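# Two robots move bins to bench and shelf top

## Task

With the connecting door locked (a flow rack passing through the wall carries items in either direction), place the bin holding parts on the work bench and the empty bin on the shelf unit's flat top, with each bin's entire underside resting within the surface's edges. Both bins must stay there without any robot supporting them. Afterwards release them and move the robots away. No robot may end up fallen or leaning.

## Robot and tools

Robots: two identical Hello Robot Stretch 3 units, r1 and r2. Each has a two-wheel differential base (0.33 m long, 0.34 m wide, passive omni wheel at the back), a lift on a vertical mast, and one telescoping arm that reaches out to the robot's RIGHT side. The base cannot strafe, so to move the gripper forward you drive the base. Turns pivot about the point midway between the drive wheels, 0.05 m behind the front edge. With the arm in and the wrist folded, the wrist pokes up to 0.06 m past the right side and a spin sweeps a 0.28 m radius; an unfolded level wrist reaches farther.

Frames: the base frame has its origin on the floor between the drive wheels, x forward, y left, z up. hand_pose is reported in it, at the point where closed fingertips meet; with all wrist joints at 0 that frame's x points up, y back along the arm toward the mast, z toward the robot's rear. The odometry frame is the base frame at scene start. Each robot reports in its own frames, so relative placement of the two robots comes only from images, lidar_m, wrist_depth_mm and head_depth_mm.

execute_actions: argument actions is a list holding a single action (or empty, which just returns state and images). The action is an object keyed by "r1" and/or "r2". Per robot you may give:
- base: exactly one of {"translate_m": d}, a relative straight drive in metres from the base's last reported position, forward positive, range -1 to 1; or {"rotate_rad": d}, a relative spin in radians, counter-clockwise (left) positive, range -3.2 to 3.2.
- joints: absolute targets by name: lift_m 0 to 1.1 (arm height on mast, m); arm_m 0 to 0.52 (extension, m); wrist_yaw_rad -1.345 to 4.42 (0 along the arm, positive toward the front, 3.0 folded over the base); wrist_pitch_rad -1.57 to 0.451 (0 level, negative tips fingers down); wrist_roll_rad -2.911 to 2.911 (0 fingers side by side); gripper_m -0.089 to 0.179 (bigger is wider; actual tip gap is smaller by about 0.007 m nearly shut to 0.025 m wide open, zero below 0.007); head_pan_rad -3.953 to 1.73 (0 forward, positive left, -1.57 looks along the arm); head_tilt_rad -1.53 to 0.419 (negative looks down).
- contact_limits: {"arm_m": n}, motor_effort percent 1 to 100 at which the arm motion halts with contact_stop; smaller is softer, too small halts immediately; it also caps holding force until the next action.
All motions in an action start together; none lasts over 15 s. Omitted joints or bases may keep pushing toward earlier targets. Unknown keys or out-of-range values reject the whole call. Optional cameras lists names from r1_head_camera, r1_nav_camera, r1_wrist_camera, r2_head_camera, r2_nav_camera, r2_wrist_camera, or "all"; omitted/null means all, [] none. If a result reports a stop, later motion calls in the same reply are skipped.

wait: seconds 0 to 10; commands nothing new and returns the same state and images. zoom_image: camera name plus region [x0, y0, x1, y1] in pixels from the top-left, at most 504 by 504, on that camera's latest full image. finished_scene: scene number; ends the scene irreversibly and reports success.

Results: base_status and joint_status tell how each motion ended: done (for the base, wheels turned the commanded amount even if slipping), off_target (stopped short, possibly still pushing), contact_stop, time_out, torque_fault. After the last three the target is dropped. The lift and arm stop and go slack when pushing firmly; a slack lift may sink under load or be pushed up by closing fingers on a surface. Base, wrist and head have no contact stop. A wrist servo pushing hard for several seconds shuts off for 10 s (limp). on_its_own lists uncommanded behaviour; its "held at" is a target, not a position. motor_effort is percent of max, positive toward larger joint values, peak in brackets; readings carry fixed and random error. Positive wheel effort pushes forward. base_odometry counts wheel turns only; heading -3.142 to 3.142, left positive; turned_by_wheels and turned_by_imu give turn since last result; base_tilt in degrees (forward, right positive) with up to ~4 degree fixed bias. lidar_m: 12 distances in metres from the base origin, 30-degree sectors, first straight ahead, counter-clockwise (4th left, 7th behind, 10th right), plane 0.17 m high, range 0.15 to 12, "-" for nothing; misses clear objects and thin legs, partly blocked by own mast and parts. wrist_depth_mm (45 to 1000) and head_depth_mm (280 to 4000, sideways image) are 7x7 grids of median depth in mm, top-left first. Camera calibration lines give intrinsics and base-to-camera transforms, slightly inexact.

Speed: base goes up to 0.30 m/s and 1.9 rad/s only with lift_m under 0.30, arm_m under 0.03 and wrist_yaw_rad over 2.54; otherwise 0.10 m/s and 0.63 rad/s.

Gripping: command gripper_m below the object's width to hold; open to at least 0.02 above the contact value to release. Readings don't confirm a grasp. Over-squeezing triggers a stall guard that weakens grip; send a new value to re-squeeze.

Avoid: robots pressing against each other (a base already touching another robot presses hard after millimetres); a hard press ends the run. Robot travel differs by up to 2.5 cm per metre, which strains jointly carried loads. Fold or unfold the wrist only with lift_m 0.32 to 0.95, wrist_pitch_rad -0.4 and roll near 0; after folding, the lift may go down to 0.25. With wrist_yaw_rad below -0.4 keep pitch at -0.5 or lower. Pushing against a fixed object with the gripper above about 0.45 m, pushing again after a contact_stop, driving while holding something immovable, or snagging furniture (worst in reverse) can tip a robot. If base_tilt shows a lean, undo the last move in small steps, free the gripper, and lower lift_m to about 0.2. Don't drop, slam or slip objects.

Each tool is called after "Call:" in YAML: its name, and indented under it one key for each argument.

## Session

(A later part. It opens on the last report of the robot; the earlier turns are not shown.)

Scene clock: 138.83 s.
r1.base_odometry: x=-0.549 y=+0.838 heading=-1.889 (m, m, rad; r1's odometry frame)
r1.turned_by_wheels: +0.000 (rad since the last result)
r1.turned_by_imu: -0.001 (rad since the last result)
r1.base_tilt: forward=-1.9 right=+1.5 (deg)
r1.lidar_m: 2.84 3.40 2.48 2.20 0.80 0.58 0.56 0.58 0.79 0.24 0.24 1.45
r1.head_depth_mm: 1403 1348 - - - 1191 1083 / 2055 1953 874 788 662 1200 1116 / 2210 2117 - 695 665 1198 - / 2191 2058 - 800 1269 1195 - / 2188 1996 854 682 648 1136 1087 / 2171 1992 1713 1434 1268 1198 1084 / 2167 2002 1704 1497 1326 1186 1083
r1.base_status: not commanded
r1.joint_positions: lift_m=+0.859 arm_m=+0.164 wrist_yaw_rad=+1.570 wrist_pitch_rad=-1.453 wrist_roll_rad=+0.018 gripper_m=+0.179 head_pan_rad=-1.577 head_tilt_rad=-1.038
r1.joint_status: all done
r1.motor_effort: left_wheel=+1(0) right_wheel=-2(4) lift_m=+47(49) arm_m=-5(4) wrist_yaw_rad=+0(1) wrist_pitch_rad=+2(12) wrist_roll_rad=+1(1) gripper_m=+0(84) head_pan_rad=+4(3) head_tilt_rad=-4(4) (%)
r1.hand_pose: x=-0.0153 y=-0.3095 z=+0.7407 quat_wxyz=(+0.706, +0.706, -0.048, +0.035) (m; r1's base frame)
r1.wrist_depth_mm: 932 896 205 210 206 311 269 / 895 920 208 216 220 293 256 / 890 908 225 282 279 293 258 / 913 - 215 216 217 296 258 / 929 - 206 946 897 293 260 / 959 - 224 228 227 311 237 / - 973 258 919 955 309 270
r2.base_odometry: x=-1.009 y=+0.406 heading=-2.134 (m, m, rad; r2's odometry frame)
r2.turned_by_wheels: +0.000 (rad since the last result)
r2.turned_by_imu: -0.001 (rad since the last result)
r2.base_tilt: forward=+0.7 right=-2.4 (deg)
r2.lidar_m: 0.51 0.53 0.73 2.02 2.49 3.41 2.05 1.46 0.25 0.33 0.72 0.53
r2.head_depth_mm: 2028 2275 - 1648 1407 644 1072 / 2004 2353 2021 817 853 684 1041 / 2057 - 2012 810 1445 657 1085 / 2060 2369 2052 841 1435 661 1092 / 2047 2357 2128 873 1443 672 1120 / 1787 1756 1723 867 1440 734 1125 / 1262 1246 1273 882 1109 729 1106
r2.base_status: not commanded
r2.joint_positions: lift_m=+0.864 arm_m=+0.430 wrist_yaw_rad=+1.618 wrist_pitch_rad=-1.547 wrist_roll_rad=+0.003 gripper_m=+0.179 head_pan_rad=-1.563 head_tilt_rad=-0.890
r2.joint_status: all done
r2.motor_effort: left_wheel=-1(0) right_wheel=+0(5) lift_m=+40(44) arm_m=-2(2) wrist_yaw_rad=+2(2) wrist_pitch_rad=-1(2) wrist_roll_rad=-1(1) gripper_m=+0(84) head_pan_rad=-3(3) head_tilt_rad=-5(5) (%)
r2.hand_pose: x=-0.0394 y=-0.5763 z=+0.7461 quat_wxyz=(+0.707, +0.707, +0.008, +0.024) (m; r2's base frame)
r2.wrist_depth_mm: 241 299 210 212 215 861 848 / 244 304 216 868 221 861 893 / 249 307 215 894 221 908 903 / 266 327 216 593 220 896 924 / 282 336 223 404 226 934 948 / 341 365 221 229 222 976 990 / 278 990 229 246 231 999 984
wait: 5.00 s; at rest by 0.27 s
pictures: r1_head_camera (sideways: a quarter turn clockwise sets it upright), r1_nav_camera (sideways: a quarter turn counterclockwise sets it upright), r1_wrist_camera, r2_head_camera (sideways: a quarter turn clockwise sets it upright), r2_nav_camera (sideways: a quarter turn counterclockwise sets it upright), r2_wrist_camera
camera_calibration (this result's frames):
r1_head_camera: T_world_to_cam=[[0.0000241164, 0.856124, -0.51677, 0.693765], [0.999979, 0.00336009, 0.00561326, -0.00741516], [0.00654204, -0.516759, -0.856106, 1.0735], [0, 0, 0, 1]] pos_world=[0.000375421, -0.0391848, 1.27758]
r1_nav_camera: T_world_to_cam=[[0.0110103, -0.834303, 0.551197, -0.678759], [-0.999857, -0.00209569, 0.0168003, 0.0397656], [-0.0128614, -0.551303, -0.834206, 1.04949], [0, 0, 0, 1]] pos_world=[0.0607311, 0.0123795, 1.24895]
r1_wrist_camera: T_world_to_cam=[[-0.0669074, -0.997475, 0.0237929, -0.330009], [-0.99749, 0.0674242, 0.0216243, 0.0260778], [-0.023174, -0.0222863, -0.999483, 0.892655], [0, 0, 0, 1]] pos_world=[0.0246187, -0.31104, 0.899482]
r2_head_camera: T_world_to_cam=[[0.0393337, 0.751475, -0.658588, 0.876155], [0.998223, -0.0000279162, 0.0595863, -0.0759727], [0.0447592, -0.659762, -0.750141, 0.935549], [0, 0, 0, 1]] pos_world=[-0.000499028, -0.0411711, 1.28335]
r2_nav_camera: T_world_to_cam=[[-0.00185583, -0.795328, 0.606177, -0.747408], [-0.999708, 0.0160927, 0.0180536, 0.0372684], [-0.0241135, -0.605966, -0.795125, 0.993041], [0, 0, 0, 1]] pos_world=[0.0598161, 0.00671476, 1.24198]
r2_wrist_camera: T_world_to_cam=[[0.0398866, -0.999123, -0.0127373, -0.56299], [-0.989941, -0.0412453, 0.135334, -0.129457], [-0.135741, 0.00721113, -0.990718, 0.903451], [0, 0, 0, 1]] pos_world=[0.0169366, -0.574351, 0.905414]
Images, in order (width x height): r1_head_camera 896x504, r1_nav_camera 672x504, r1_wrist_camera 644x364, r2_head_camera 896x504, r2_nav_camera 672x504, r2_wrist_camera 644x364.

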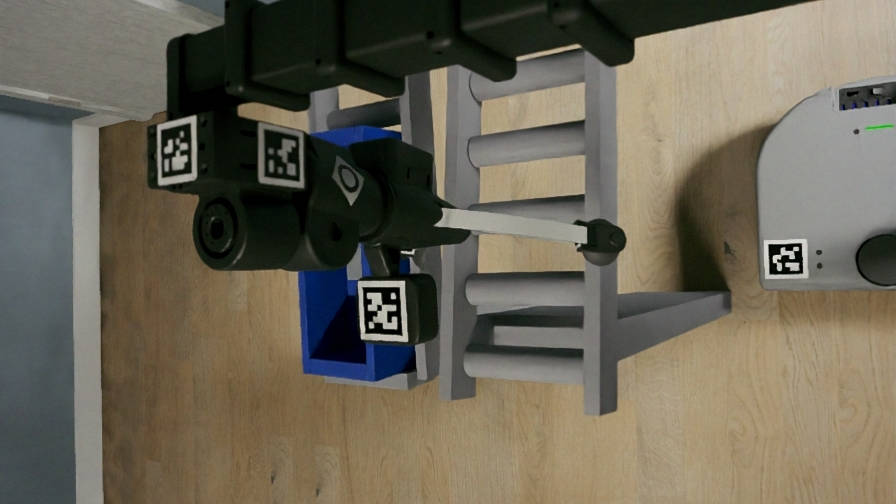

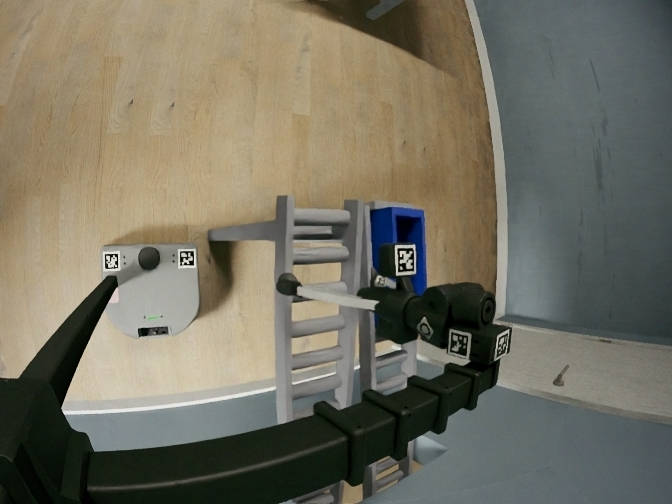

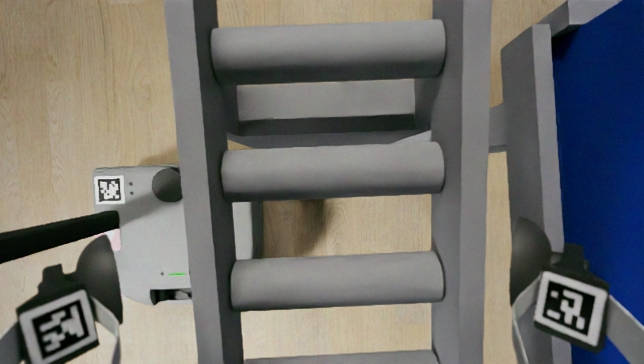

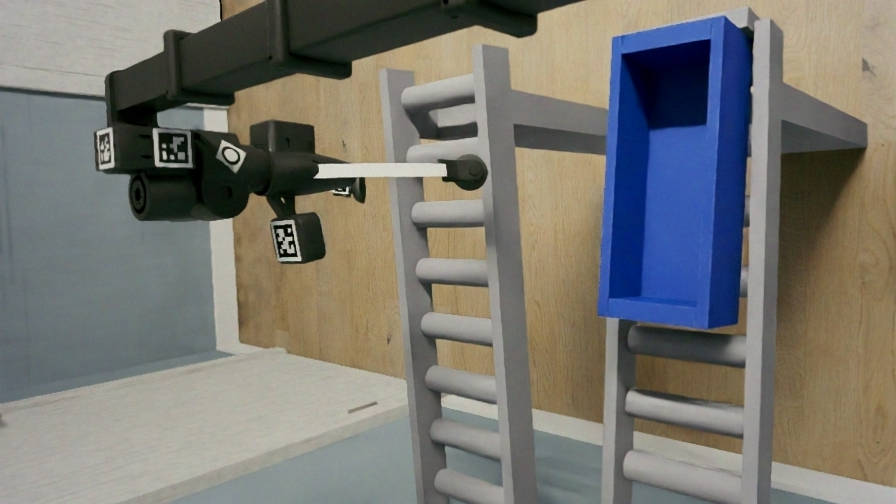

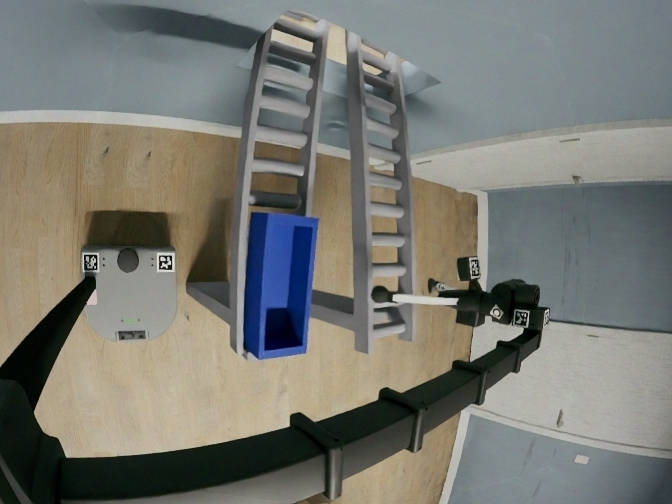

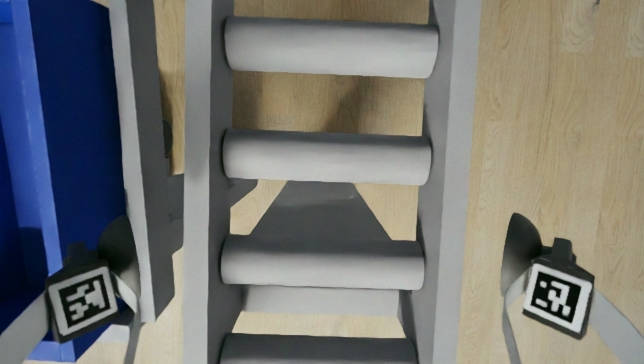

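Call:
execute_actions:
  actions:
    - {"r1":{"base":{"translate_m":0.015},"joints":{"lift_m":0.875,"arm_m":0.45,"wrist_pitch_rad":-1.5,"head_tilt_rad":-0.9}},"r2":{"joints":{"lift_m":0.88,"arm_m":0.165,"wrist_yaw_rad":1.57,"wrist_pitch_rad":-1.5}}}
  cameras: ["r1_head_camera","r1_wrist_camera","r2_head_camera","r2_wrist_camera"]

Scene clock: 144.33 s.
r1.base_odometry: x=-0.553 y=+0.824 heading=-1.889 (m, m, rad; r1's odometry frame)
r1.turned_by_wheels: +0.000 (rad since the last result)
r1.turned_by_imu: -0.001 (rad since the last result)
r1.base_tilt: forward=-1.9 right=+1.4 (deg)
r1.lidar_m: 2.83 3.36 2.48 2.25 0.82 0.60 0.57 0.60 0.82 0.24 0.24 1.44
r1.head_depth_mm: 1444 1422 - - 674 1180 1106 / 1954 - 1933 796 691 1181 1110 / 2027 2326 1983 821 686 1179 1118 / 2018 - 1935 822 681 1188 1115 / 2055 2322 2000 817 675 641 1069 / 2085 2337 1985 1652 1400 1202 1096 / 2053 2326 1980 1658 1416 1239 1108
r1.base_status: done
r1.joint_positions: lift_m=+0.874 arm_m=+0.450 wrist_yaw_rad=+1.570 wrist_pitch_rad=-1.495 wrist_roll_rad=+0.018 gripper_m=+0.179 head_pan_rad=-1.577 head_tilt_rad=-0.902
r1.joint_status: all done
r1.motor_effort: left_wheel=+0(6) right_wheel=-2(4) lift_m=+47(47) arm_m=+6(3) wrist_yaw_rad=+0(1) wrist_pitch_rad=-2(3) wrist_roll_rad=+1(1) gripper_m=+0(0) head_pan_rad=+4(3) head_tilt_rad=+2(13) (%)
r1.hand_pose: x=-0.0261 y=-0.5948 z=+0.7557 quat_wxyz=(+0.707, +0.707, -0.033, +0.020) (m; r1's base frame)
r1.wrist_depth_mm: 900 883 225 226 908 900 956 / 927 897 278 290 909 917 955 / 259 409 304 304 977 968 946 / 242 932 305 273 954 958 987 / 241 968 305 302 985 946 967 / - 954 298 304 994 992 960 / - 970 293 309 - - 957
r2.base_odometry: x=-1.009 y=+0.406 heading=-2.134 (m, m, rad; r2's odometry frame)
r2.turned_by_wheels: +0.000 (rad since the last result)
r2.turned_by_imu: -0.001 (rad since the last result)
r2.base_tilt: forward=+0.8 right=-2.1 (deg)
r2.lidar_m: 0.51 0.53 0.73 2.02 2.49 3.41 2.05 1.46 0.25 0.34 0.72 0.53
r2.head_depth_mm: 2025 2312 - 1667 1425 643 1067 / 2053 2319 - - 854 685 1037 / 2038 2389 2239 - 1423 652 1084 / 2062 2354 2108 847 1440 660 1096 / 2039 2378 2127 873 1436 673 1122 / 1777 1750 1726 866 1447 734 1125 / 1267 1251 1274 878 1116 730 1107
r2.base_status: not commanded
r2.joint_positions: lift_m=+0.879 arm_m=+0.165 wrist_yaw_rad=+1.571 wrist_pitch_rad=-1.503 wrist_roll_rad=+0.003 gripper_m=+0.179 head_pan_rad=-1.563 head_tilt_rad=-0.890
r2.joint_status: all done
r2.motor_effort: left_wheel=-1(1) right_wheel=+1(0) lift_m=+39(40) arm_m=-3(2) wrist_yaw_rad=-3(2) wrist_pitch_rad=+1(2) wrist_roll_rad=-1(1) gripper_m=+0(1) head_pan_rad=-3(3) head_tilt_rad=-5(5) (%)
r2.hand_pose: x=-0.0280 y=-0.3106 z=+0.7606 quat_wxyz=(+0.707, +0.706, -0.025, +0.023) (m; r2's base frame)
r2.wrist_depth_mm: 891 885 891 238 318 867 235 / 921 896 891 318 321 936 235 / 917 918 914 329 330 912 237 / 947 - 259 339 332 929 235 / 921 - 268 349 489 480 237 / 975 951 967 363 963 376 240 / 983 979 965 315 976 967 238
pictures: r1_head_camera (sideways: a quarter turn clockwise sets it upright), r1_wrist_camera, r2_head_camera (sideways: a quarter turn clockwise sets it upright), r2_wrist_camera
camera_calibration (this result's frames):
r1_head_camera: T_world_to_cam=[[-0.000425264, 0.778275, -0.627924, 0.838578], [0.999983, 0.00403572, 0.0043248, -0.00573863], [0.00590001, -0.627911, -0.778263, 0.972301], [0, 0, 0, 1]] pos_world=[0.000358563, -0.0421023, 1.28329]
r1_wrist_camera: T_world_to_cam=[[-0.0663107, -0.997445, 0.0265614, -0.61773], [-0.995672, 0.0678831, 0.0634755, 0.00290288], [-0.0651165, -0.0222374, -0.99763, 0.898562], [0, 0, 0, 1]] pos_world=[0.0204394, -0.596368, 0.912656]
r2_head_camera: T_world_to_cam=[[0.0393338, 0.751475, -0.658588, 0.876155], [0.998223, -0.0000280387, 0.0595863, -0.0759727], [0.0447591, -0.659762, -0.750141, 0.935549], [0, 0, 0, 1]] pos_world=[-0.000499032, -0.0411711, 1.28335]
r2_wrist_camera: T_world_to_cam=[[-0.00666622, -0.999893, -0.0130591, -0.29907], [-0.995798, 0.00544498, 0.0914165, -0.0614962], [-0.0913356, 0.0136136, -0.995727, 0.924458], [0, 0, 0, 1]] pos_world=[0.0212044, -0.311289, 0.922224]
Images, in order (width x height): r1_head_camera 896x504, r1_wrist_camera 644x364, r2_head_camera 896x504, r2_wrist_camera 644x364.

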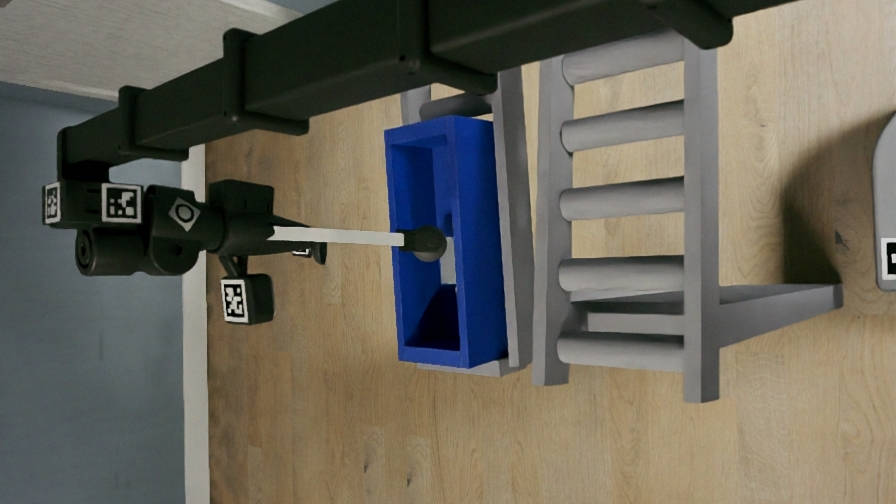

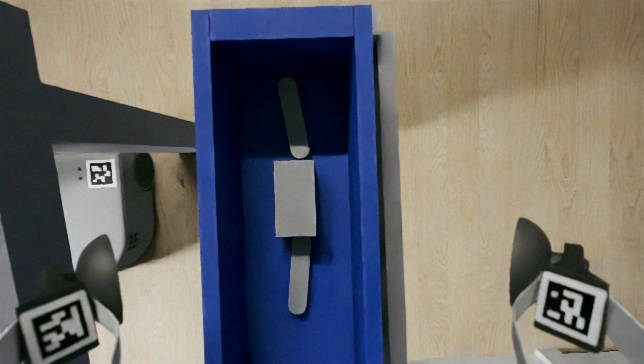

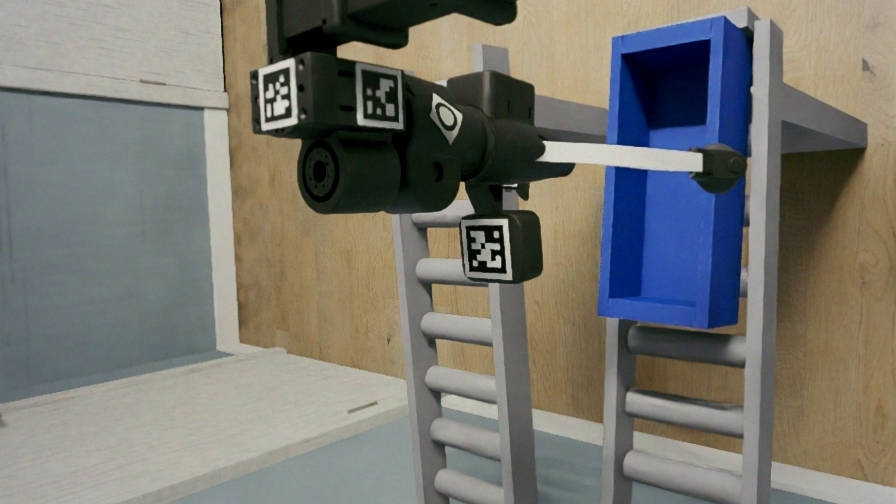

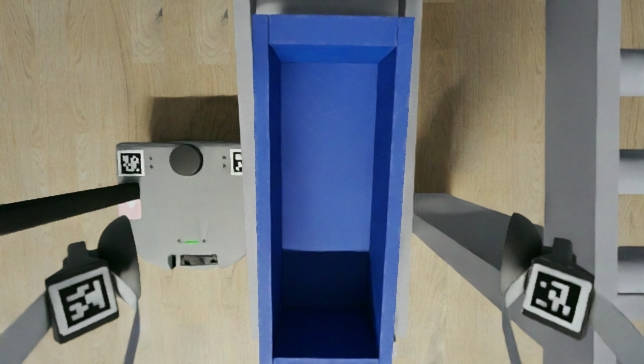

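Call:
execute_actions:
  actions:
    - {"r1":{"base":{"translate_m":0.008},"joints":{"lift_m":0.765,"arm_m":0.432}},"r2":{"joints":{"lift_m":0.765,"arm_m":0.171}}}
  cameras: ["r1_head_camera","r1_wrist_camera","r2_head_camera","r2_wrist_camera"]

Scene clock: 149.23 s.
r1.base_odometry: x=-0.556 y=+0.816 heading=-1.889 (m, m, rad; r1's odometry frame)
r1.turned_by_wheels: +0.000 (rad since the last result)
r1.turned_by_imu: -0.001 (rad since the last result)
r1.base_tilt: forward=-1.9 right=+1.5 (deg)
r1.lidar_m: 2.82 3.40 2.48 2.29 0.83 0.60 0.58 0.60 0.83 0.24 0.24 1.43
r1.head_depth_mm: 1465 1487 1512 900 1387 - - / 2003 2107 1938 - 684 1175 1094 / 2092 2294 1931 818 683 1177 1118 / 2085 2313 - 829 677 1154 1107 / 2077 2302 1975 814 674 623 1083 / 2055 2321 2000 1666 1413 1223 1105 / 2058 2317 1985 1657 1416 1242 1098
r1.base_status: done
r1.joint_positions: lift_m=+0.766 arm_m=+0.432 wrist_yaw_rad=+1.570 wrist_pitch_rad=-1.496 wrist_roll_rad=+0.018 gripper_m=+0.179 head_pan_rad=-1.577 head_tilt_rad=-0.902
r1.joint_status: all done
r1.motor_effort: left_wheel=+0(4) right_wheel=-2(5) lift_m=+14(44) arm_m=-6(9) wrist_yaw_rad=+0(0) wrist_pitch_rad=-2(2) wrist_roll_rad=+1(1) gripper_m=+0(0) head_pan_rad=+4(3) head_tilt_rad=+1(1) (%)
r1.hand_pose: x=-0.0262 y=-0.5776 z=+0.6470 quat_wxyz=(+0.707, +0.707, -0.033, +0.019) (m; r1's base frame)
r1.wrist_depth_mm: 793 126 159 173 153 802 816 / 781 125 195 196 155 806 822 / 234 123 197 197 160 838 846 / - 116 195 187 162 832 844 / - 117 190 166 164 839 879 / - 118 187 165 168 842 856 / - 478 183 199 171 861 873
r2.base_odometry: x=-1.009 y=+0.406 heading=-2.134 (m, m, rad; r2's odometry frame)
r2.turned_by_wheels: +0.000 (rad since the last result)
r2.turned_by_imu: -0.001 (rad since the last result)
r2.base_tilt: forward=+0.8 right=-2.3 (deg)
r2.lidar_m: 0.51 0.53 0.73 2.02 2.49 3.41 2.04 1.46 0.24 0.34 0.73 0.53
r2.head_depth_mm: 2020 2324 2036 1745 - 643 1064 / 2042 2335 2048 813 693 686 1038 / 2053 2365 2075 834 698 670 1083 / 2031 2390 2117 842 1097 660 1097 / 2061 2380 2139 873 1437 671 1121 / 1771 1761 1723 869 1442 734 1128 / 1271 1246 1275 881 1114 731 1109
r2.base_status: not commanded
r2.joint_positions: lift_m=+0.766 arm_m=+0.171 wrist_yaw_rad=+1.571 wrist_pitch_rad=-1.503 wrist_roll_rad=+0.003 gripper_m=+0.179 head_pan_rad=-1.563 head_tilt_rad=-0.890
r2.joint_status: all done
r2.motor_effort: left_wheel=-1(1) right_wheel=+1(1) lift_m=+11(36) arm_m=+4(2) wrist_yaw_rad=-1(0) wrist_pitch_rad=+1(1) wrist_roll_rad=-1(1) gripper_m=+0(0) head_pan_rad=-3(3) head_tilt_rad=-6(6) (%)
r2.hand_pose: x=-0.0280 y=-0.3158 z=+0.6472 quat_wxyz=(+0.707, +0.706, -0.025, +0.023) (m; r2's base frame)
r2.wrist_depth_mm: 779 781 157 206 177 769 787 / 793 786 158 211 176 788 793 / 795 795 161 217 174 824 810 / 803 - 162 223 172 825 829 / 835 - 177 230 171 518 838 / 851 - 193 240 196 363 311 / 869 849 196 246 194 863 226
pictures: r1_head_camera (sideways: a quarter turn clockwise sets it upright), r1_wrist_camera, r2_head_camera (sideways: a quarter turn clockwise sets it upright), r2_wrist_camera
camera_calibration (this result's frames):
r1_head_camera: T_world_to_cam=[[-0.000425381, 0.778271, -0.627929, 0.838585], [0.999983, 0.00403587, 0.00432474, -0.00573855], [0.00590006, -0.627916, -0.778259, 0.972296], [0, 0, 0, 1]] pos_world=[0.000358567, -0.0421025, 1.28329]
r1_wrist_camera: T_world_to_cam=[[-0.066297, -0.997445, 0.0265962, -0.597683], [-0.995638, 0.0678835, 0.0640049, 0.0081548], [-0.0656469, -0.0222369, -0.997595, 0.790462], [0, 0, 0, 1]] pos_world=[0.020386, -0.579133, 0.803935]
r2_head_camera: T_world_to_cam=[[0.0393338, 0.751475, -0.658588, 0.876155], [0.998223, -0.0000280316, 0.0595863, -0.0759727], [0.0447591, -0.659762, -0.750141, 0.935548], [0, 0, 0, 1]] pos_world=[-0.000499032, -0.0411711, 1.28335]
r2_wrist_camera: T_world_to_cam=[[-0.00666618, -0.999892, -0.0130608, -0.30582], [-0.99582, 0.00544808, 0.0911752, -0.0508822], [-0.0910942, 0.013614, -0.995749, 0.81164], [0, 0, 0, 1]] pos_world=[0.0212276, -0.31656, 0.808835]
Images, in order (width x height): r1_head_camera 896x504, r1_wrist_camera 644x364, r2_head_camera 896x504, r2_wrist_camera 644x364.

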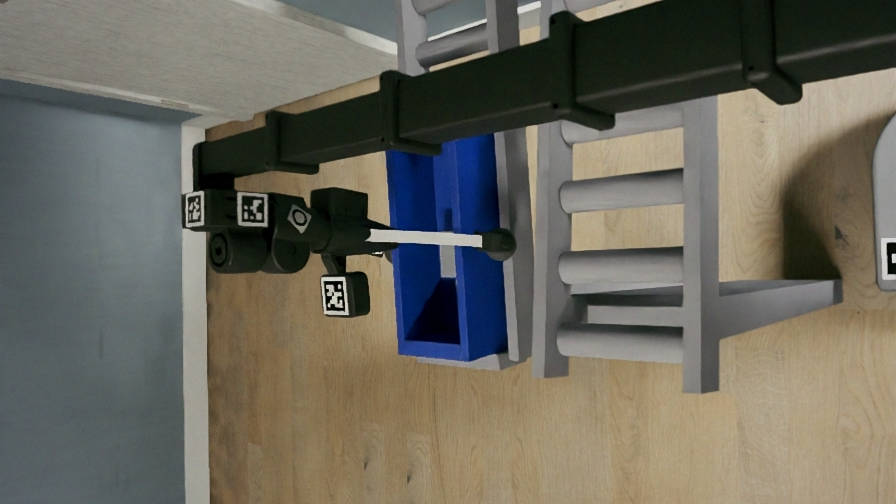

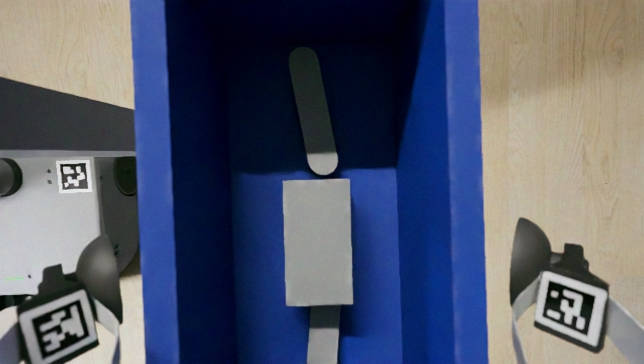

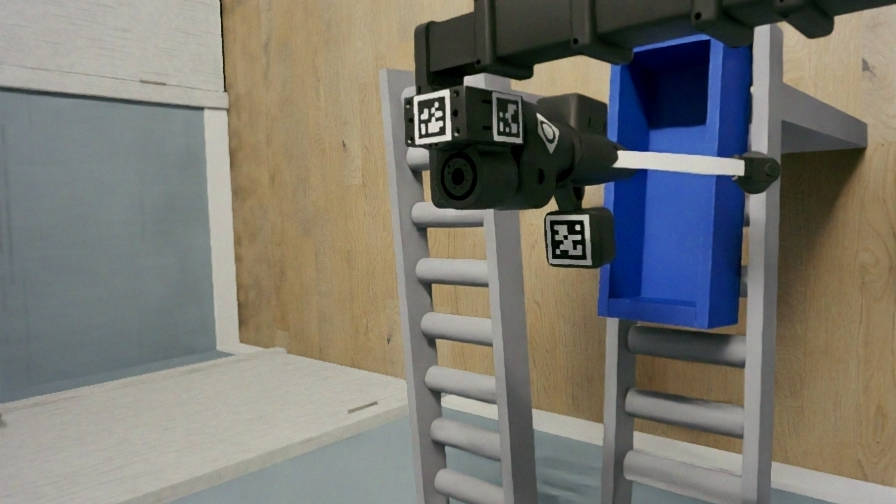

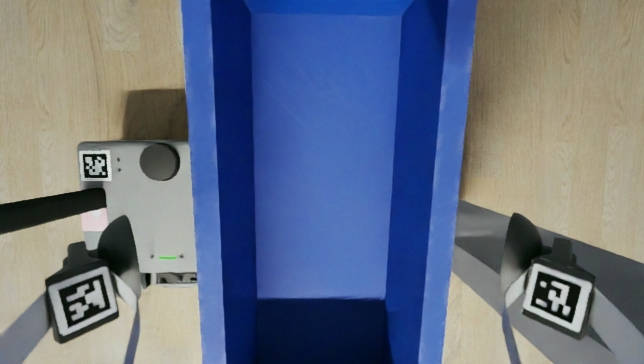

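Call:
execute_actions:
  actions:
    - {"r1":{"joints":{"gripper_m":0.074,"arm_m":0.427}},"r2":{"joints":{"lift_m":0.74,"gripper_m":0.074}}}
  cameras: []

Call:
execute_actions:
  actions:
    - {"r1":{"joints":{"lift_m":0.83}},"r2":{"joints":{"lift_m":0.82}}}
  cameras: ["r1_head_camera","r2_head_camera"]

Call:
execute_actions:
  actions:
    - {"r1":{"base":{"translate_m":0.85},"joints":{"lift_m":0.98,"wrist_pitch_rad":-1.44}},"r2":{"base":{"translate_m":-1},"joints":{"lift_m":0.87,"wrist_pitch_rad":-1.56}}}
  cameras: []

Call:
execute_actions:
  actions:
    - {"r1":{"base":{"translate_m":0.9}},"r2":{"base":{"translate_m":-0.95},"joints":{"arm_m":0.43}}}
  cameras: ["r1_head_camera","r1_wrist_camera","r2_head_camera","r2_wrist_camera"]

Scene clock: 155.17 s.
r1.base_odometry: x=-0.556 y=+0.816 heading=-1.889 (m, m, rad; r1's odometry frame)
r1.turned_by_wheels: +0.000 (rad since the last result)
r1.turned_by_imu: -0.001 (rad since the last result)
r1.base_tilt: forward=-1.9 right=+1.4 (deg)
r1.lidar_m: 2.82 3.40 2.48 2.28 0.83 0.61 0.58 0.60 0.83 0.24 0.24 1.43
r1.head_depth_mm: 1471 1487 1504 898 1393 - - / 2007 2121 1952 - 685 1181 1102 / 2095 2297 1945 822 684 1186 1111 / 2068 2329 - 834 676 1160 1108 / 2070 2319 1986 819 671 624 1086 / 2041 2326 1998 1656 1425 1219 1101 / 2063 2337 1984 1646 1427 1244 1096
r1.base_status: not commanded
r1.joint_positions: lift_m=+0.766 arm_m=+0.427 wrist_yaw_rad=+1.570 wrist_pitch_rad=-1.496 wrist_roll_rad=+0.018 gripper_m=+0.075 head_pan_rad=-1.577 head_tilt_rad=-0.902
r1.joint_status: all done
r1.motor_effort: left_wheel=+1(1) right_wheel=-3(3) lift_m=+14(14) arm_m=-6(7) wrist_yaw_rad=+0(0) wrist_pitch_rad=-2(2) wrist_roll_rad=+1(1) gripper_m=-27(100) head_pan_rad=+3(4) head_tilt_rad=+2(1) (%)
r1.hand_pose: x=-0.0264 y=-0.5726 z=+0.6470 quat_wxyz=(+0.707, +0.707, -0.033, +0.019) (m; r1's base frame)
r1.wrist_depth_mm: 809 125 160 173 154 820 803 / 803 122 198 198 158 823 818 / 229 270 196 200 160 825 842 / - 117 192 190 164 839 835 / - 118 189 167 167 888 855 / - 119 185 167 171 120 883 / 852 118 180 200 176 877 865
r2.base_odometry: x=-1.009 y=+0.406 heading=-2.134 (m, m, rad; r2's odometry frame)
r2.turned_by_wheels: +0.000 (rad since the last result)
r2.turned_by_imu: -0.001 (rad since the last result)
r2.base_tilt: forward=+0.7 right=-2.1 (deg)
r2.lidar_m: 0.51 0.53 0.73 2.01 2.49 3.40 2.05 1.47 0.24 0.33 0.72 0.53
r2.head_depth_mm: 2018 2313 2029 1729 - 641 1061 / 2059 2332 2043 815 758 684 1041 / 2045 2368 2081 830 - 685 1080 / 2063 2361 2095 841 1461 657 1094 / 2050 2391 2154 873 1442 671 1118 / 1782 1760 1714 867 1443 736 1127 / 1268 1248 1280 881 1113 730 1104
r2.base_status: not commanded
r2.joint_positions: lift_m=+0.742 arm_m=+0.171 wrist_yaw_rad=+1.570 wrist_pitch_rad=-1.506 wrist_roll_rad=+0.003 gripper_m=+0.075 head_pan_rad=-1.563 head_tilt_rad=-0.890
r2.joint_status: lift_m contact_stop (moved -0.024 of -0.026); the others done
r2.on_its_own: lift_m is slack since a contact_stop, until your next command for it
r2.motor_effort: left_wheel=-2(2) right_wheel=+2(2) lift_m=+24(24) arm_m=+4(4) wrist_yaw_rad=+0(2) wrist_pitch_rad=+2(2) wrist_roll_rad=-1(1) gripper_m=-22(96) head_pan_rad=-3(3) head_tilt_rad=-5(5) (%)
r2.hand_pose: x=-0.0289 y=-0.3159 z=+0.6232 quat_wxyz=(+0.707, +0.706, -0.024, +0.021) (m; r2's base frame)
r2.wrist_depth_mm: 756 749 163 184 170 751 753 / 767 768 165 189 170 755 784 / 783 775 166 195 169 781 776 / 791 119 167 200 167 798 794 / 811 - 168 207 167 479 803 / 807 - 169 213 166 - 294 / 824 823 170 221 163 833 225
pictures: none
No camera images: the call's "cameras" was empty. Leave "cameras" out to get every camera's image.

not run: a stop came earlier in this reply.

not run: a stop came earlier in this reply.

not run: a stop came earlier in this reply.

Call:
execute_actions:
  actions:
    - {"r1":{"joints":{"lift_m":0.82}},"r2":{"joints":{"lift_m":0.80}}}
  cameras: []

Call:
execute_actions:
  actions:
    - {"r1":{"base":{"translate_m":0.85},"joints":{"lift_m":0.98,"wrist_pitch_rad":-1.44}},"r2":{"base":{"translate_m":-1},"joints":{"lift_m":0.87,"wrist_pitch_rad":-1.56}}}
  cameras: []

Call:
execute_actions:
  actions:
    - {"r1":{"base":{"translate_m":0.9}},"r2":{"base":{"translate_m":-0.95},"joints":{"arm_m":0.43}}}
  cameras: ["r1_head_camera","r1_wrist_camera","r2_head_camera","r2_wrist_camera"]

Scene clock: 159.67 s.
r1.base_odometry: x=-0.556 y=+0.816 heading=-1.889 (m, m, rad; r1's odometry frame)
r1.turned_by_wheels: +0.000 (rad since the last result)
r1.turned_by_imu: -0.001 (rad since the last result)
r1.base_tilt: forward=-1.9 right=+1.5 (deg)
r1.lidar_m: 2.82 3.39 2.49 2.28 0.83 0.61 0.58 0.61 0.83 0.24 0.24 1.43
r1.head_depth_mm: 1471 1485 1479 1416 - - 1089 / 1996 1953 - 789 683 1184 1102 / 2087 - 1939 795 680 1182 1111 / 2052 2293 1892 801 674 1153 1107 / 2060 2324 2006 780 670 622 1085 / 2073 2316 1987 1665 1418 1230 1105 / 2046 2305 1987 1657 1416 1241 1102
r1.base_status: not commanded
r1.joint_positions: lift_m=+0.819 arm_m=+0.427 wrist_yaw_rad=+1.570 wrist_pitch_rad=-1.496 wrist_roll_rad=+0.018 gripper_m=+0.091 head_pan_rad=-1.577 head_tilt_rad=-0.901
r1.joint_status: all done
r1.on_its_own: gripper_m is held at +0.090, not at your +0.074, by its stall guard, which is not easing now
r1.motor_effort: left_wheel=+1(5) right_wheel=-1(13) lift_m=+51(56) arm_m=-5(6) wrist_yaw_rad=+0(0) wrist_pitch_rad=-2(2) wrist_roll_rad=+1(1) gripper_m=-15(22) head_pan_rad=+3(4) head_tilt_rad=+1(2) (%)
r1.hand_pose: x=-0.0262 y=-0.5725 z=+0.7006 quat_wxyz=(+0.707, +0.707, -0.033, +0.019) (m; r1's base frame)
r1.wrist_depth_mm: 844 871 160 175 154 861 866 / 868 833 202 207 157 874 884 / 232 270 198 207 160 869 882 / - 127 193 198 163 895 910 / - 127 189 177 167 907 910 / - 128 186 200 170 - 911 / 209 128 181 210 173 956 940
r2.base_odometry: x=-1.009 y=+0.406 heading=-2.134 (m, m, rad; r2's odometry frame)
r2.turned_by_wheels: +0.000 (rad since the last result)
r2.turned_by_imu: -0.001 (rad since the last result)
r2.base_tilt: forward=+0.7 right=-2.1 (deg)
r2.lidar_m: 0.51 0.53 0.73 2.01 2.49 3.41 2.05 1.46 0.25 0.33 0.73 0.53
r2.head_depth_mm: 2020 2323 2030 - 681 632 1067 / 2046 2344 2066 - 671 646 1041 / 2060 2384 2082 - 684 637 1085 / 2046 2382 2093 842 682 634 1092 / 2037 2367 2149 873 768 633 1120 / 1793 1761 1725 871 1455 736 1123 / 1263 1248 1274 882 1110 732 1102
r2.base_status: not commanded
r2.joint_positions: lift_m=+0.799 arm_m=+0.171 wrist_yaw_rad=+1.570 wrist_pitch_rad=-1.502 wrist_roll_rad=+0.003 gripper_m=+0.081 head_pan_rad=-1.563 head_tilt_rad=-0.890
r2.joint_status: all done
r2.on_its_own: gripper_m is held at +0.080, not at your +0.074, by its stall guard, which is not easing now
r2.motor_effort: left_wheel=-2(2) right_wheel=+2(4) lift_m=+41(42) arm_m=+3(4) wrist_yaw_rad=+0(1) wrist_pitch_rad=+0(3) wrist_roll_rad=-1(1) gripper_m=-18(20) head_pan_rad=-3(4) head_tilt_rad=-5(5) (%)
r2.hand_pose: x=-0.0279 y=-0.3159 z=+0.6805 quat_wxyz=(+0.707, +0.706, -0.025, +0.023) (m; r2's base frame)
r2.wrist_depth_mm: 810 811 165 187 169 795 821 / 841 808 166 192 169 816 832 / 837 813 168 198 167 841 818 / 843 - 168 203 166 860 854 / 860 - 169 209 166 476 832 / 872 - 170 216 165 - 297 / 862 902 171 225 164 880 221
pictures: none
No camera images: the call's "cameras" was empty. Leave "cameras" out to get every camera's image.

Scene clock: 171.13 s.
r1.base_odometry: x=-0.822 y=+0.009 heading=-1.889 (m, m, rad; r1's odometry frame)
r1.turned_by_wheels: +0.000 (rad since the last result)
r1.turned_by_imu: -0.005 (rad since the last result)
r1.base_tilt: forward=-1.9 right=+1.4 (deg)
r1.lidar_m: 1.98 2.98 2.49 2.39 2.04 1.49 1.43 0.82 1.99 2.35 1.17 0.66
r1.head_depth_mm: - 2357 1936 1665 1421 1248 1106 / 2128 2336 669 1630 1429 1244 1104 / 2077 2312 668 1628 1424 1245 1111 / 2100 2342 667 1619 1430 1243 1112 / 2054 2345 669 1620 1415 1242 1106 / 2069 2341 1841 1656 1423 1242 1101 / 2029 2311 2003 1612 1415 1243 1105
r1.base_status: done
r1.joint_positions: lift_m=+0.979 arm_m=+0.427 wrist_yaw_rad=+1.570 wrist_pitch_rad=-1.443 wrist_roll_rad=+0.018 gripper_m=+0.091 head_pan_rad=-1.577 head_tilt_rad=-0.901
r1.joint_status: all done
r1.on_its_own: gripper_m is held at +0.090, not at your +0.074, by its stall guard, which is not easing now
r1.motor_effort: left_wheel=+1(4) right_wheel=-2(8) lift_m=+51(52) arm_m=-5(4) wrist_yaw_rad=+0(0) wrist_pitch_rad=+1(4) wrist_roll_rad=+1(1) gripper_m=-16(15) head_pan_rad=+4(3) head_tilt_rad=+2(1) (%)
r1.hand_pose: x=-0.0126 y=-0.5725 z=+0.8607 quat_wxyz=(+0.706, +0.706, -0.052, +0.038) (m; r1's base frame)
r1.wrist_depth_mm: - - 160 174 155 - - / - - 202 206 157 - - / - - 199 208 159 - - / - 127 194 197 163 - - / - 127 190 177 166 - - / - 128 185 176 170 - - / - 128 183 211 174 - -
r2.base_odometry: x=-0.475 y=+1.251 heading=-2.134 (m, m, rad; r2's odometry frame)
r2.turned_by_wheels: +0.000 (rad since the last result)
r2.turned_by_imu: -0.005 (rad since the last result)
r2.base_tilt: forward=+0.6 right=-2.3 (deg)
r2.lidar_m: 0.90 1.56 2.14 2.40 2.50 2.90 1.66 0.57 0.58 2.33 2.12 0.90
r2.head_depth_mm: 2044 2339 - 1631 603 593 1083 / 2030 2350 - - 613 593 1095 / 2024 2361 2233 - 620 1179 1103 / 2040 2360 2125 1771 613 1197 1115 / 2055 2374 2145 1731 640 1231 1123 / 2042 2367 2154 1779 1490 1285 1123 / 2074 2386 2184 1784 1502 1299 1130
r2.base_status: done
r2.joint_positions: lift_m=+0.869 arm_m=+0.171 wrist_yaw_rad=+1.570 wrist_pitch_rad=-1.553 wrist_roll_rad=+0.003 gripper_m=+0.081 head_pan_rad=-1.563 head_tilt_rad=-0.890
r2.joint_status: all done
r2.on_its_own: gripper_m is held at +0.080, not at your +0.074, by its stall guard, which is not easing now
r2.motor_effort: left_wheel=-2(5) right_wheel=+2(6) lift_m=+41(42) arm_m=+4(3) wrist_yaw_rad=+0(0) wrist_pitch_rad=-3(4) wrist_roll_rad=-1(1) gripper_m=-18(19) head_pan_rad=-2(2) head_tilt_rad=-5(5) (%)
r2.hand_pose: x=-0.0409 y=-0.3159 z=+0.7512 quat_wxyz=(+0.707, +0.707, -0.007, +0.005) (m; r2's base frame)
r2.wrist_depth_mm: 869 864 165 187 169 869 876 / 875 869 166 191 168 871 897 / 895 898 168 197 167 893 908 / 920 123 168 203 167 925 920 / 927 930 168 210 165 946 943 / 984 - 170 217 165 - 987 / 992 977 172 224 164 698 976
pictures: none
No camera images: the call's "cameras" was empty. Leave "cameras" out to get every camera's image.

Scene clock: 181.80 s.
r1.base_odometry: x=-1.104 y=-0.846 heading=-1.889 (m, m, rad; r1's odometry frame)
r1.turned_by_wheels: +0.000 (rad since the last result)
r1.turned_by_imu: -0.005 (rad since the last result)
r1.base_tilt: forward=-1.9 right=+1.5 (deg)
r1.lidar_m: 1.98 2.05 2.49 2.40 2.48 2.42 1.69 1.76 0.53 1.05 1.09 1.12
r1.head_depth_mm: - 980 801 684 884 1185 1108 / 2119 1030 667 666 1375 1244 1108 / 2095 994 671 663 1371 1245 1113 / 2112 989 668 665 1370 1243 1115 / 2056 989 668 663 1379 1247 1100 / 2046 1027 749 679 1372 1246 1101 / 2032 1027 812 678 1369 1245 1104
r1.base_status: done
r1.joint_positions: lift_m=+0.979 arm_m=+0.427 wrist_yaw_rad=+1.570 wrist_pitch_rad=-1.443 wrist_roll_rad=+0.018 gripper_m=+0.091 head_pan_rad=-1.577 head_tilt_rad=-0.901
r1.joint_status: not commanded
r1.on_its_own: gripper_m is held at +0.090, not at your +0.074, by its stall guard, which is not easing now
r1.motor_effort: left_wheel=+1(3) right_wheel=-3(6) lift_m=+52(52) arm_m=-5(5) wrist_yaw_rad=-1(0) wrist_pitch_rad=+1(1) wrist_roll_rad=+1(1) gripper_m=-15(16) head_pan_rad=+3(4) head_tilt_rad=+0(0) (%)
r1.hand_pose: x=-0.0126 y=-0.5725 z=+0.8607 quat_wxyz=(+0.706, +0.706, -0.052, +0.038) (m; r1's base frame)
r1.wrist_depth_mm: 256 259 160 174 155 263 263 / 258 258 202 207 156 263 262 / - 260 198 207 160 267 264 / 259 261 194 198 163 265 266 / 262 261 190 176 166 266 265 / - 127 186 177 171 - 268 / - 128 181 210 172 269 271
r2.base_odometry: x=+0.032 y=+2.055 heading=-2.134 (m, m, rad; r2's odometry frame)
r2.turned_by_wheels: +0.000 (rad since the last result)
r2.turned_by_imu: -0.002 (rad since the last result)
r2.base_tilt: forward=+0.6 right=-2.2 (deg)
r2.lidar_m: 1.84 2.55 2.49 2.40 2.49 1.92 1.85 0.77 0.94 0.40 0.73 0.65
r2.head_depth_mm: 2045 2259 - 722 755 1114 1086 / 2012 2373 1996 774 768 1122 1092 / 2031 - 1965 792 771 1071 1105 / 2045 2370 2040 786 782 1139 1110 / 2063 2385 2129 871 790 1148 1116 / 2050 2351 2156 923 795 1158 1120 / 2044 2363 2190 932 804 1112 1131
r2.base_status: done
r2.joint_positions: lift_m=+0.869 arm_m=+0.430 wrist_yaw_rad=+1.570 wrist_pitch_rad=-1.553 wrist_roll_rad=+0.003 gripper_m=+0.081 head_pan_rad=-1.563 head_tilt_rad=-0.890
r2.joint_status: all done
r2.on_its_own: gripper_m is held at +0.080, not at your +0.074, by its stall guard, which is not easing now
r2.motor_effort: left_wheel=-1(6) right_wheel=+2(5) lift_m=+41(41) arm_m=+4(3) wrist_yaw_rad=+0(1) wrist_pitch_rad=-3(3) wrist_roll_rad=-1(1) gripper_m=-18(18) head_pan_rad=-3(2) head_tilt_rad=-5(6) (%)
r2.hand_pose: x=-0.0410 y=-0.5748 z=+0.7512 quat_wxyz=(+0.707, +0.707, -0.007, +0.005) (m; r2's base frame)
r2.wrist_depth_mm: 856 279 165 186 169 280 868 / 896 285 166 192 168 289 886 / 864 292 167 197 168 295 907 / - 297 169 203 166 304 935 / 936 306 169 210 165 621 949 / 984 - 170 217 164 - - / 971 - 171 224 164 328 -
pictures: r1_head_camera (sideways: a quarter turn clockwise sets it upright), r1_wrist_camera, r2_head_camera (sideways: a quarter turn clockwise sets it upright), r2_wrist_camera
camera_calibration (this result's frames):
r1_head_camera: T_world_to_cam=[[-0.00043257, 0.777283, -0.629152, 0.840178], [0.999983, 0.00404457, 0.00430931, -0.00571847], [0.00589419, -0.629139, -0.777271, 0.971011], [0, 0, 0, 1]] pos_world=[0.000358479, -0.0421317, 1.28336]
r1_wrist_camera: T_world_to_cam=[[-0.0677108, -0.997438, 0.0230788, -0.594403], [-0.997624, 0.0679824, 0.0111907, 0.0531999], [-0.012731, -0.0222662, -0.999671, 1.00702], [0, 0, 0, 1]] pos_world=[0.0256463, -0.574074, 1.01981]
r2_head_camera: T_world_to_cam=[[0.0393338, 0.751475, -0.658588, 0.876155], [0.998223, -0.0000280387, 0.0595863, -0.0759727], [0.0447591, -0.659762, -0.750141, 0.935549], [0, 0, 0, 1]] pos_world=[-0.000499032, -0.0411711, 1.28335]
r2_wrist_camera: T_world_to_cam=[[-0.00841136, -0.999884, -0.0126875, -0.563849], [-0.989909, 0.0065313, 0.141552, -0.108914], [-0.141453, 0.0137501, -0.98985, 0.9111], [0, 0, 0, 1]] pos_world=[0.0163193, -0.5756, 0.910115]
Images, in order (width x height): r1_head_camera 896x504, r1_wrist_camera 644x364, r2_head_camera 896x504, r2_wrist_camera 644x364.

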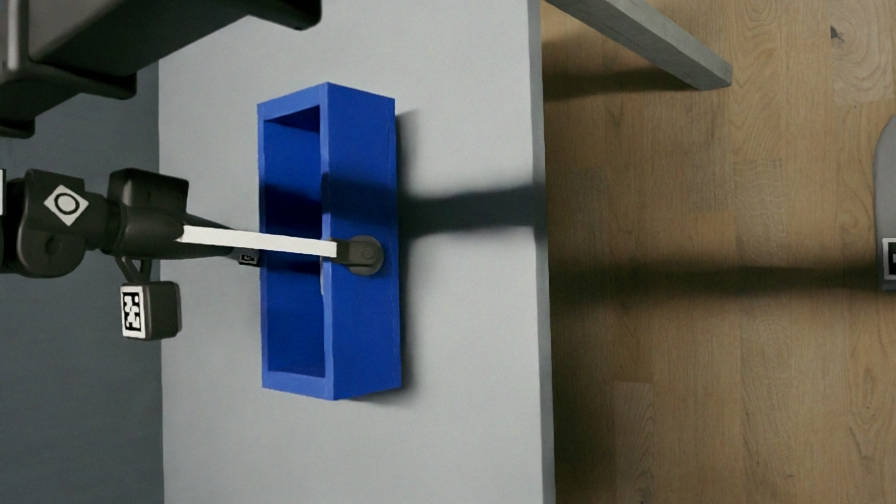

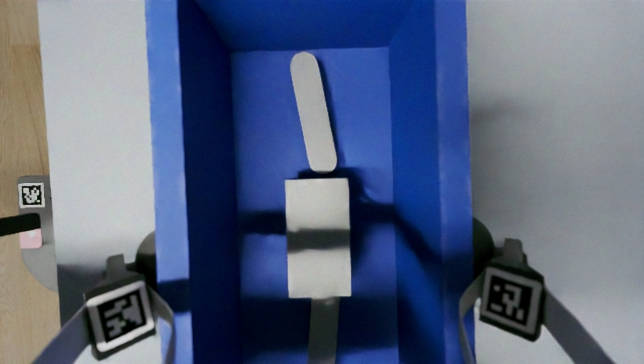

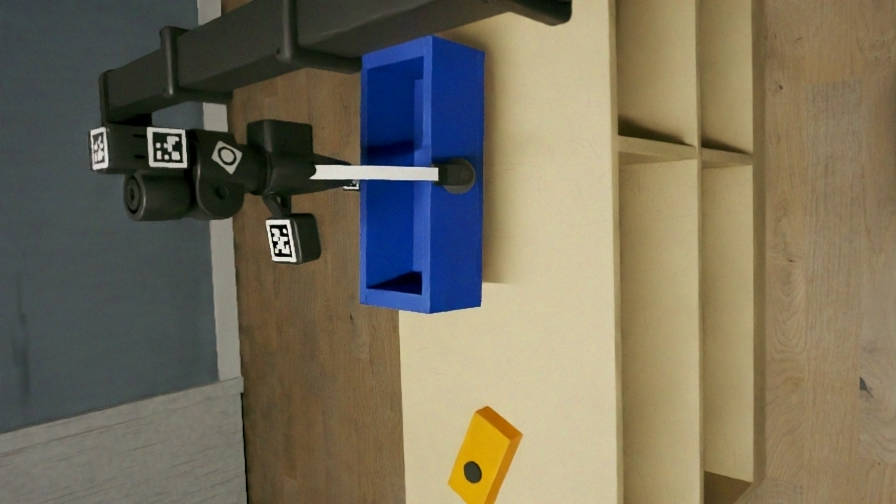

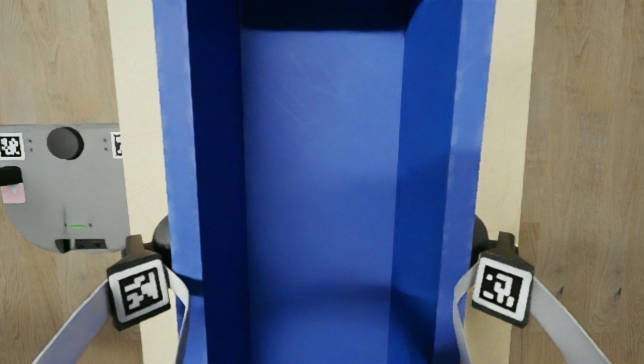

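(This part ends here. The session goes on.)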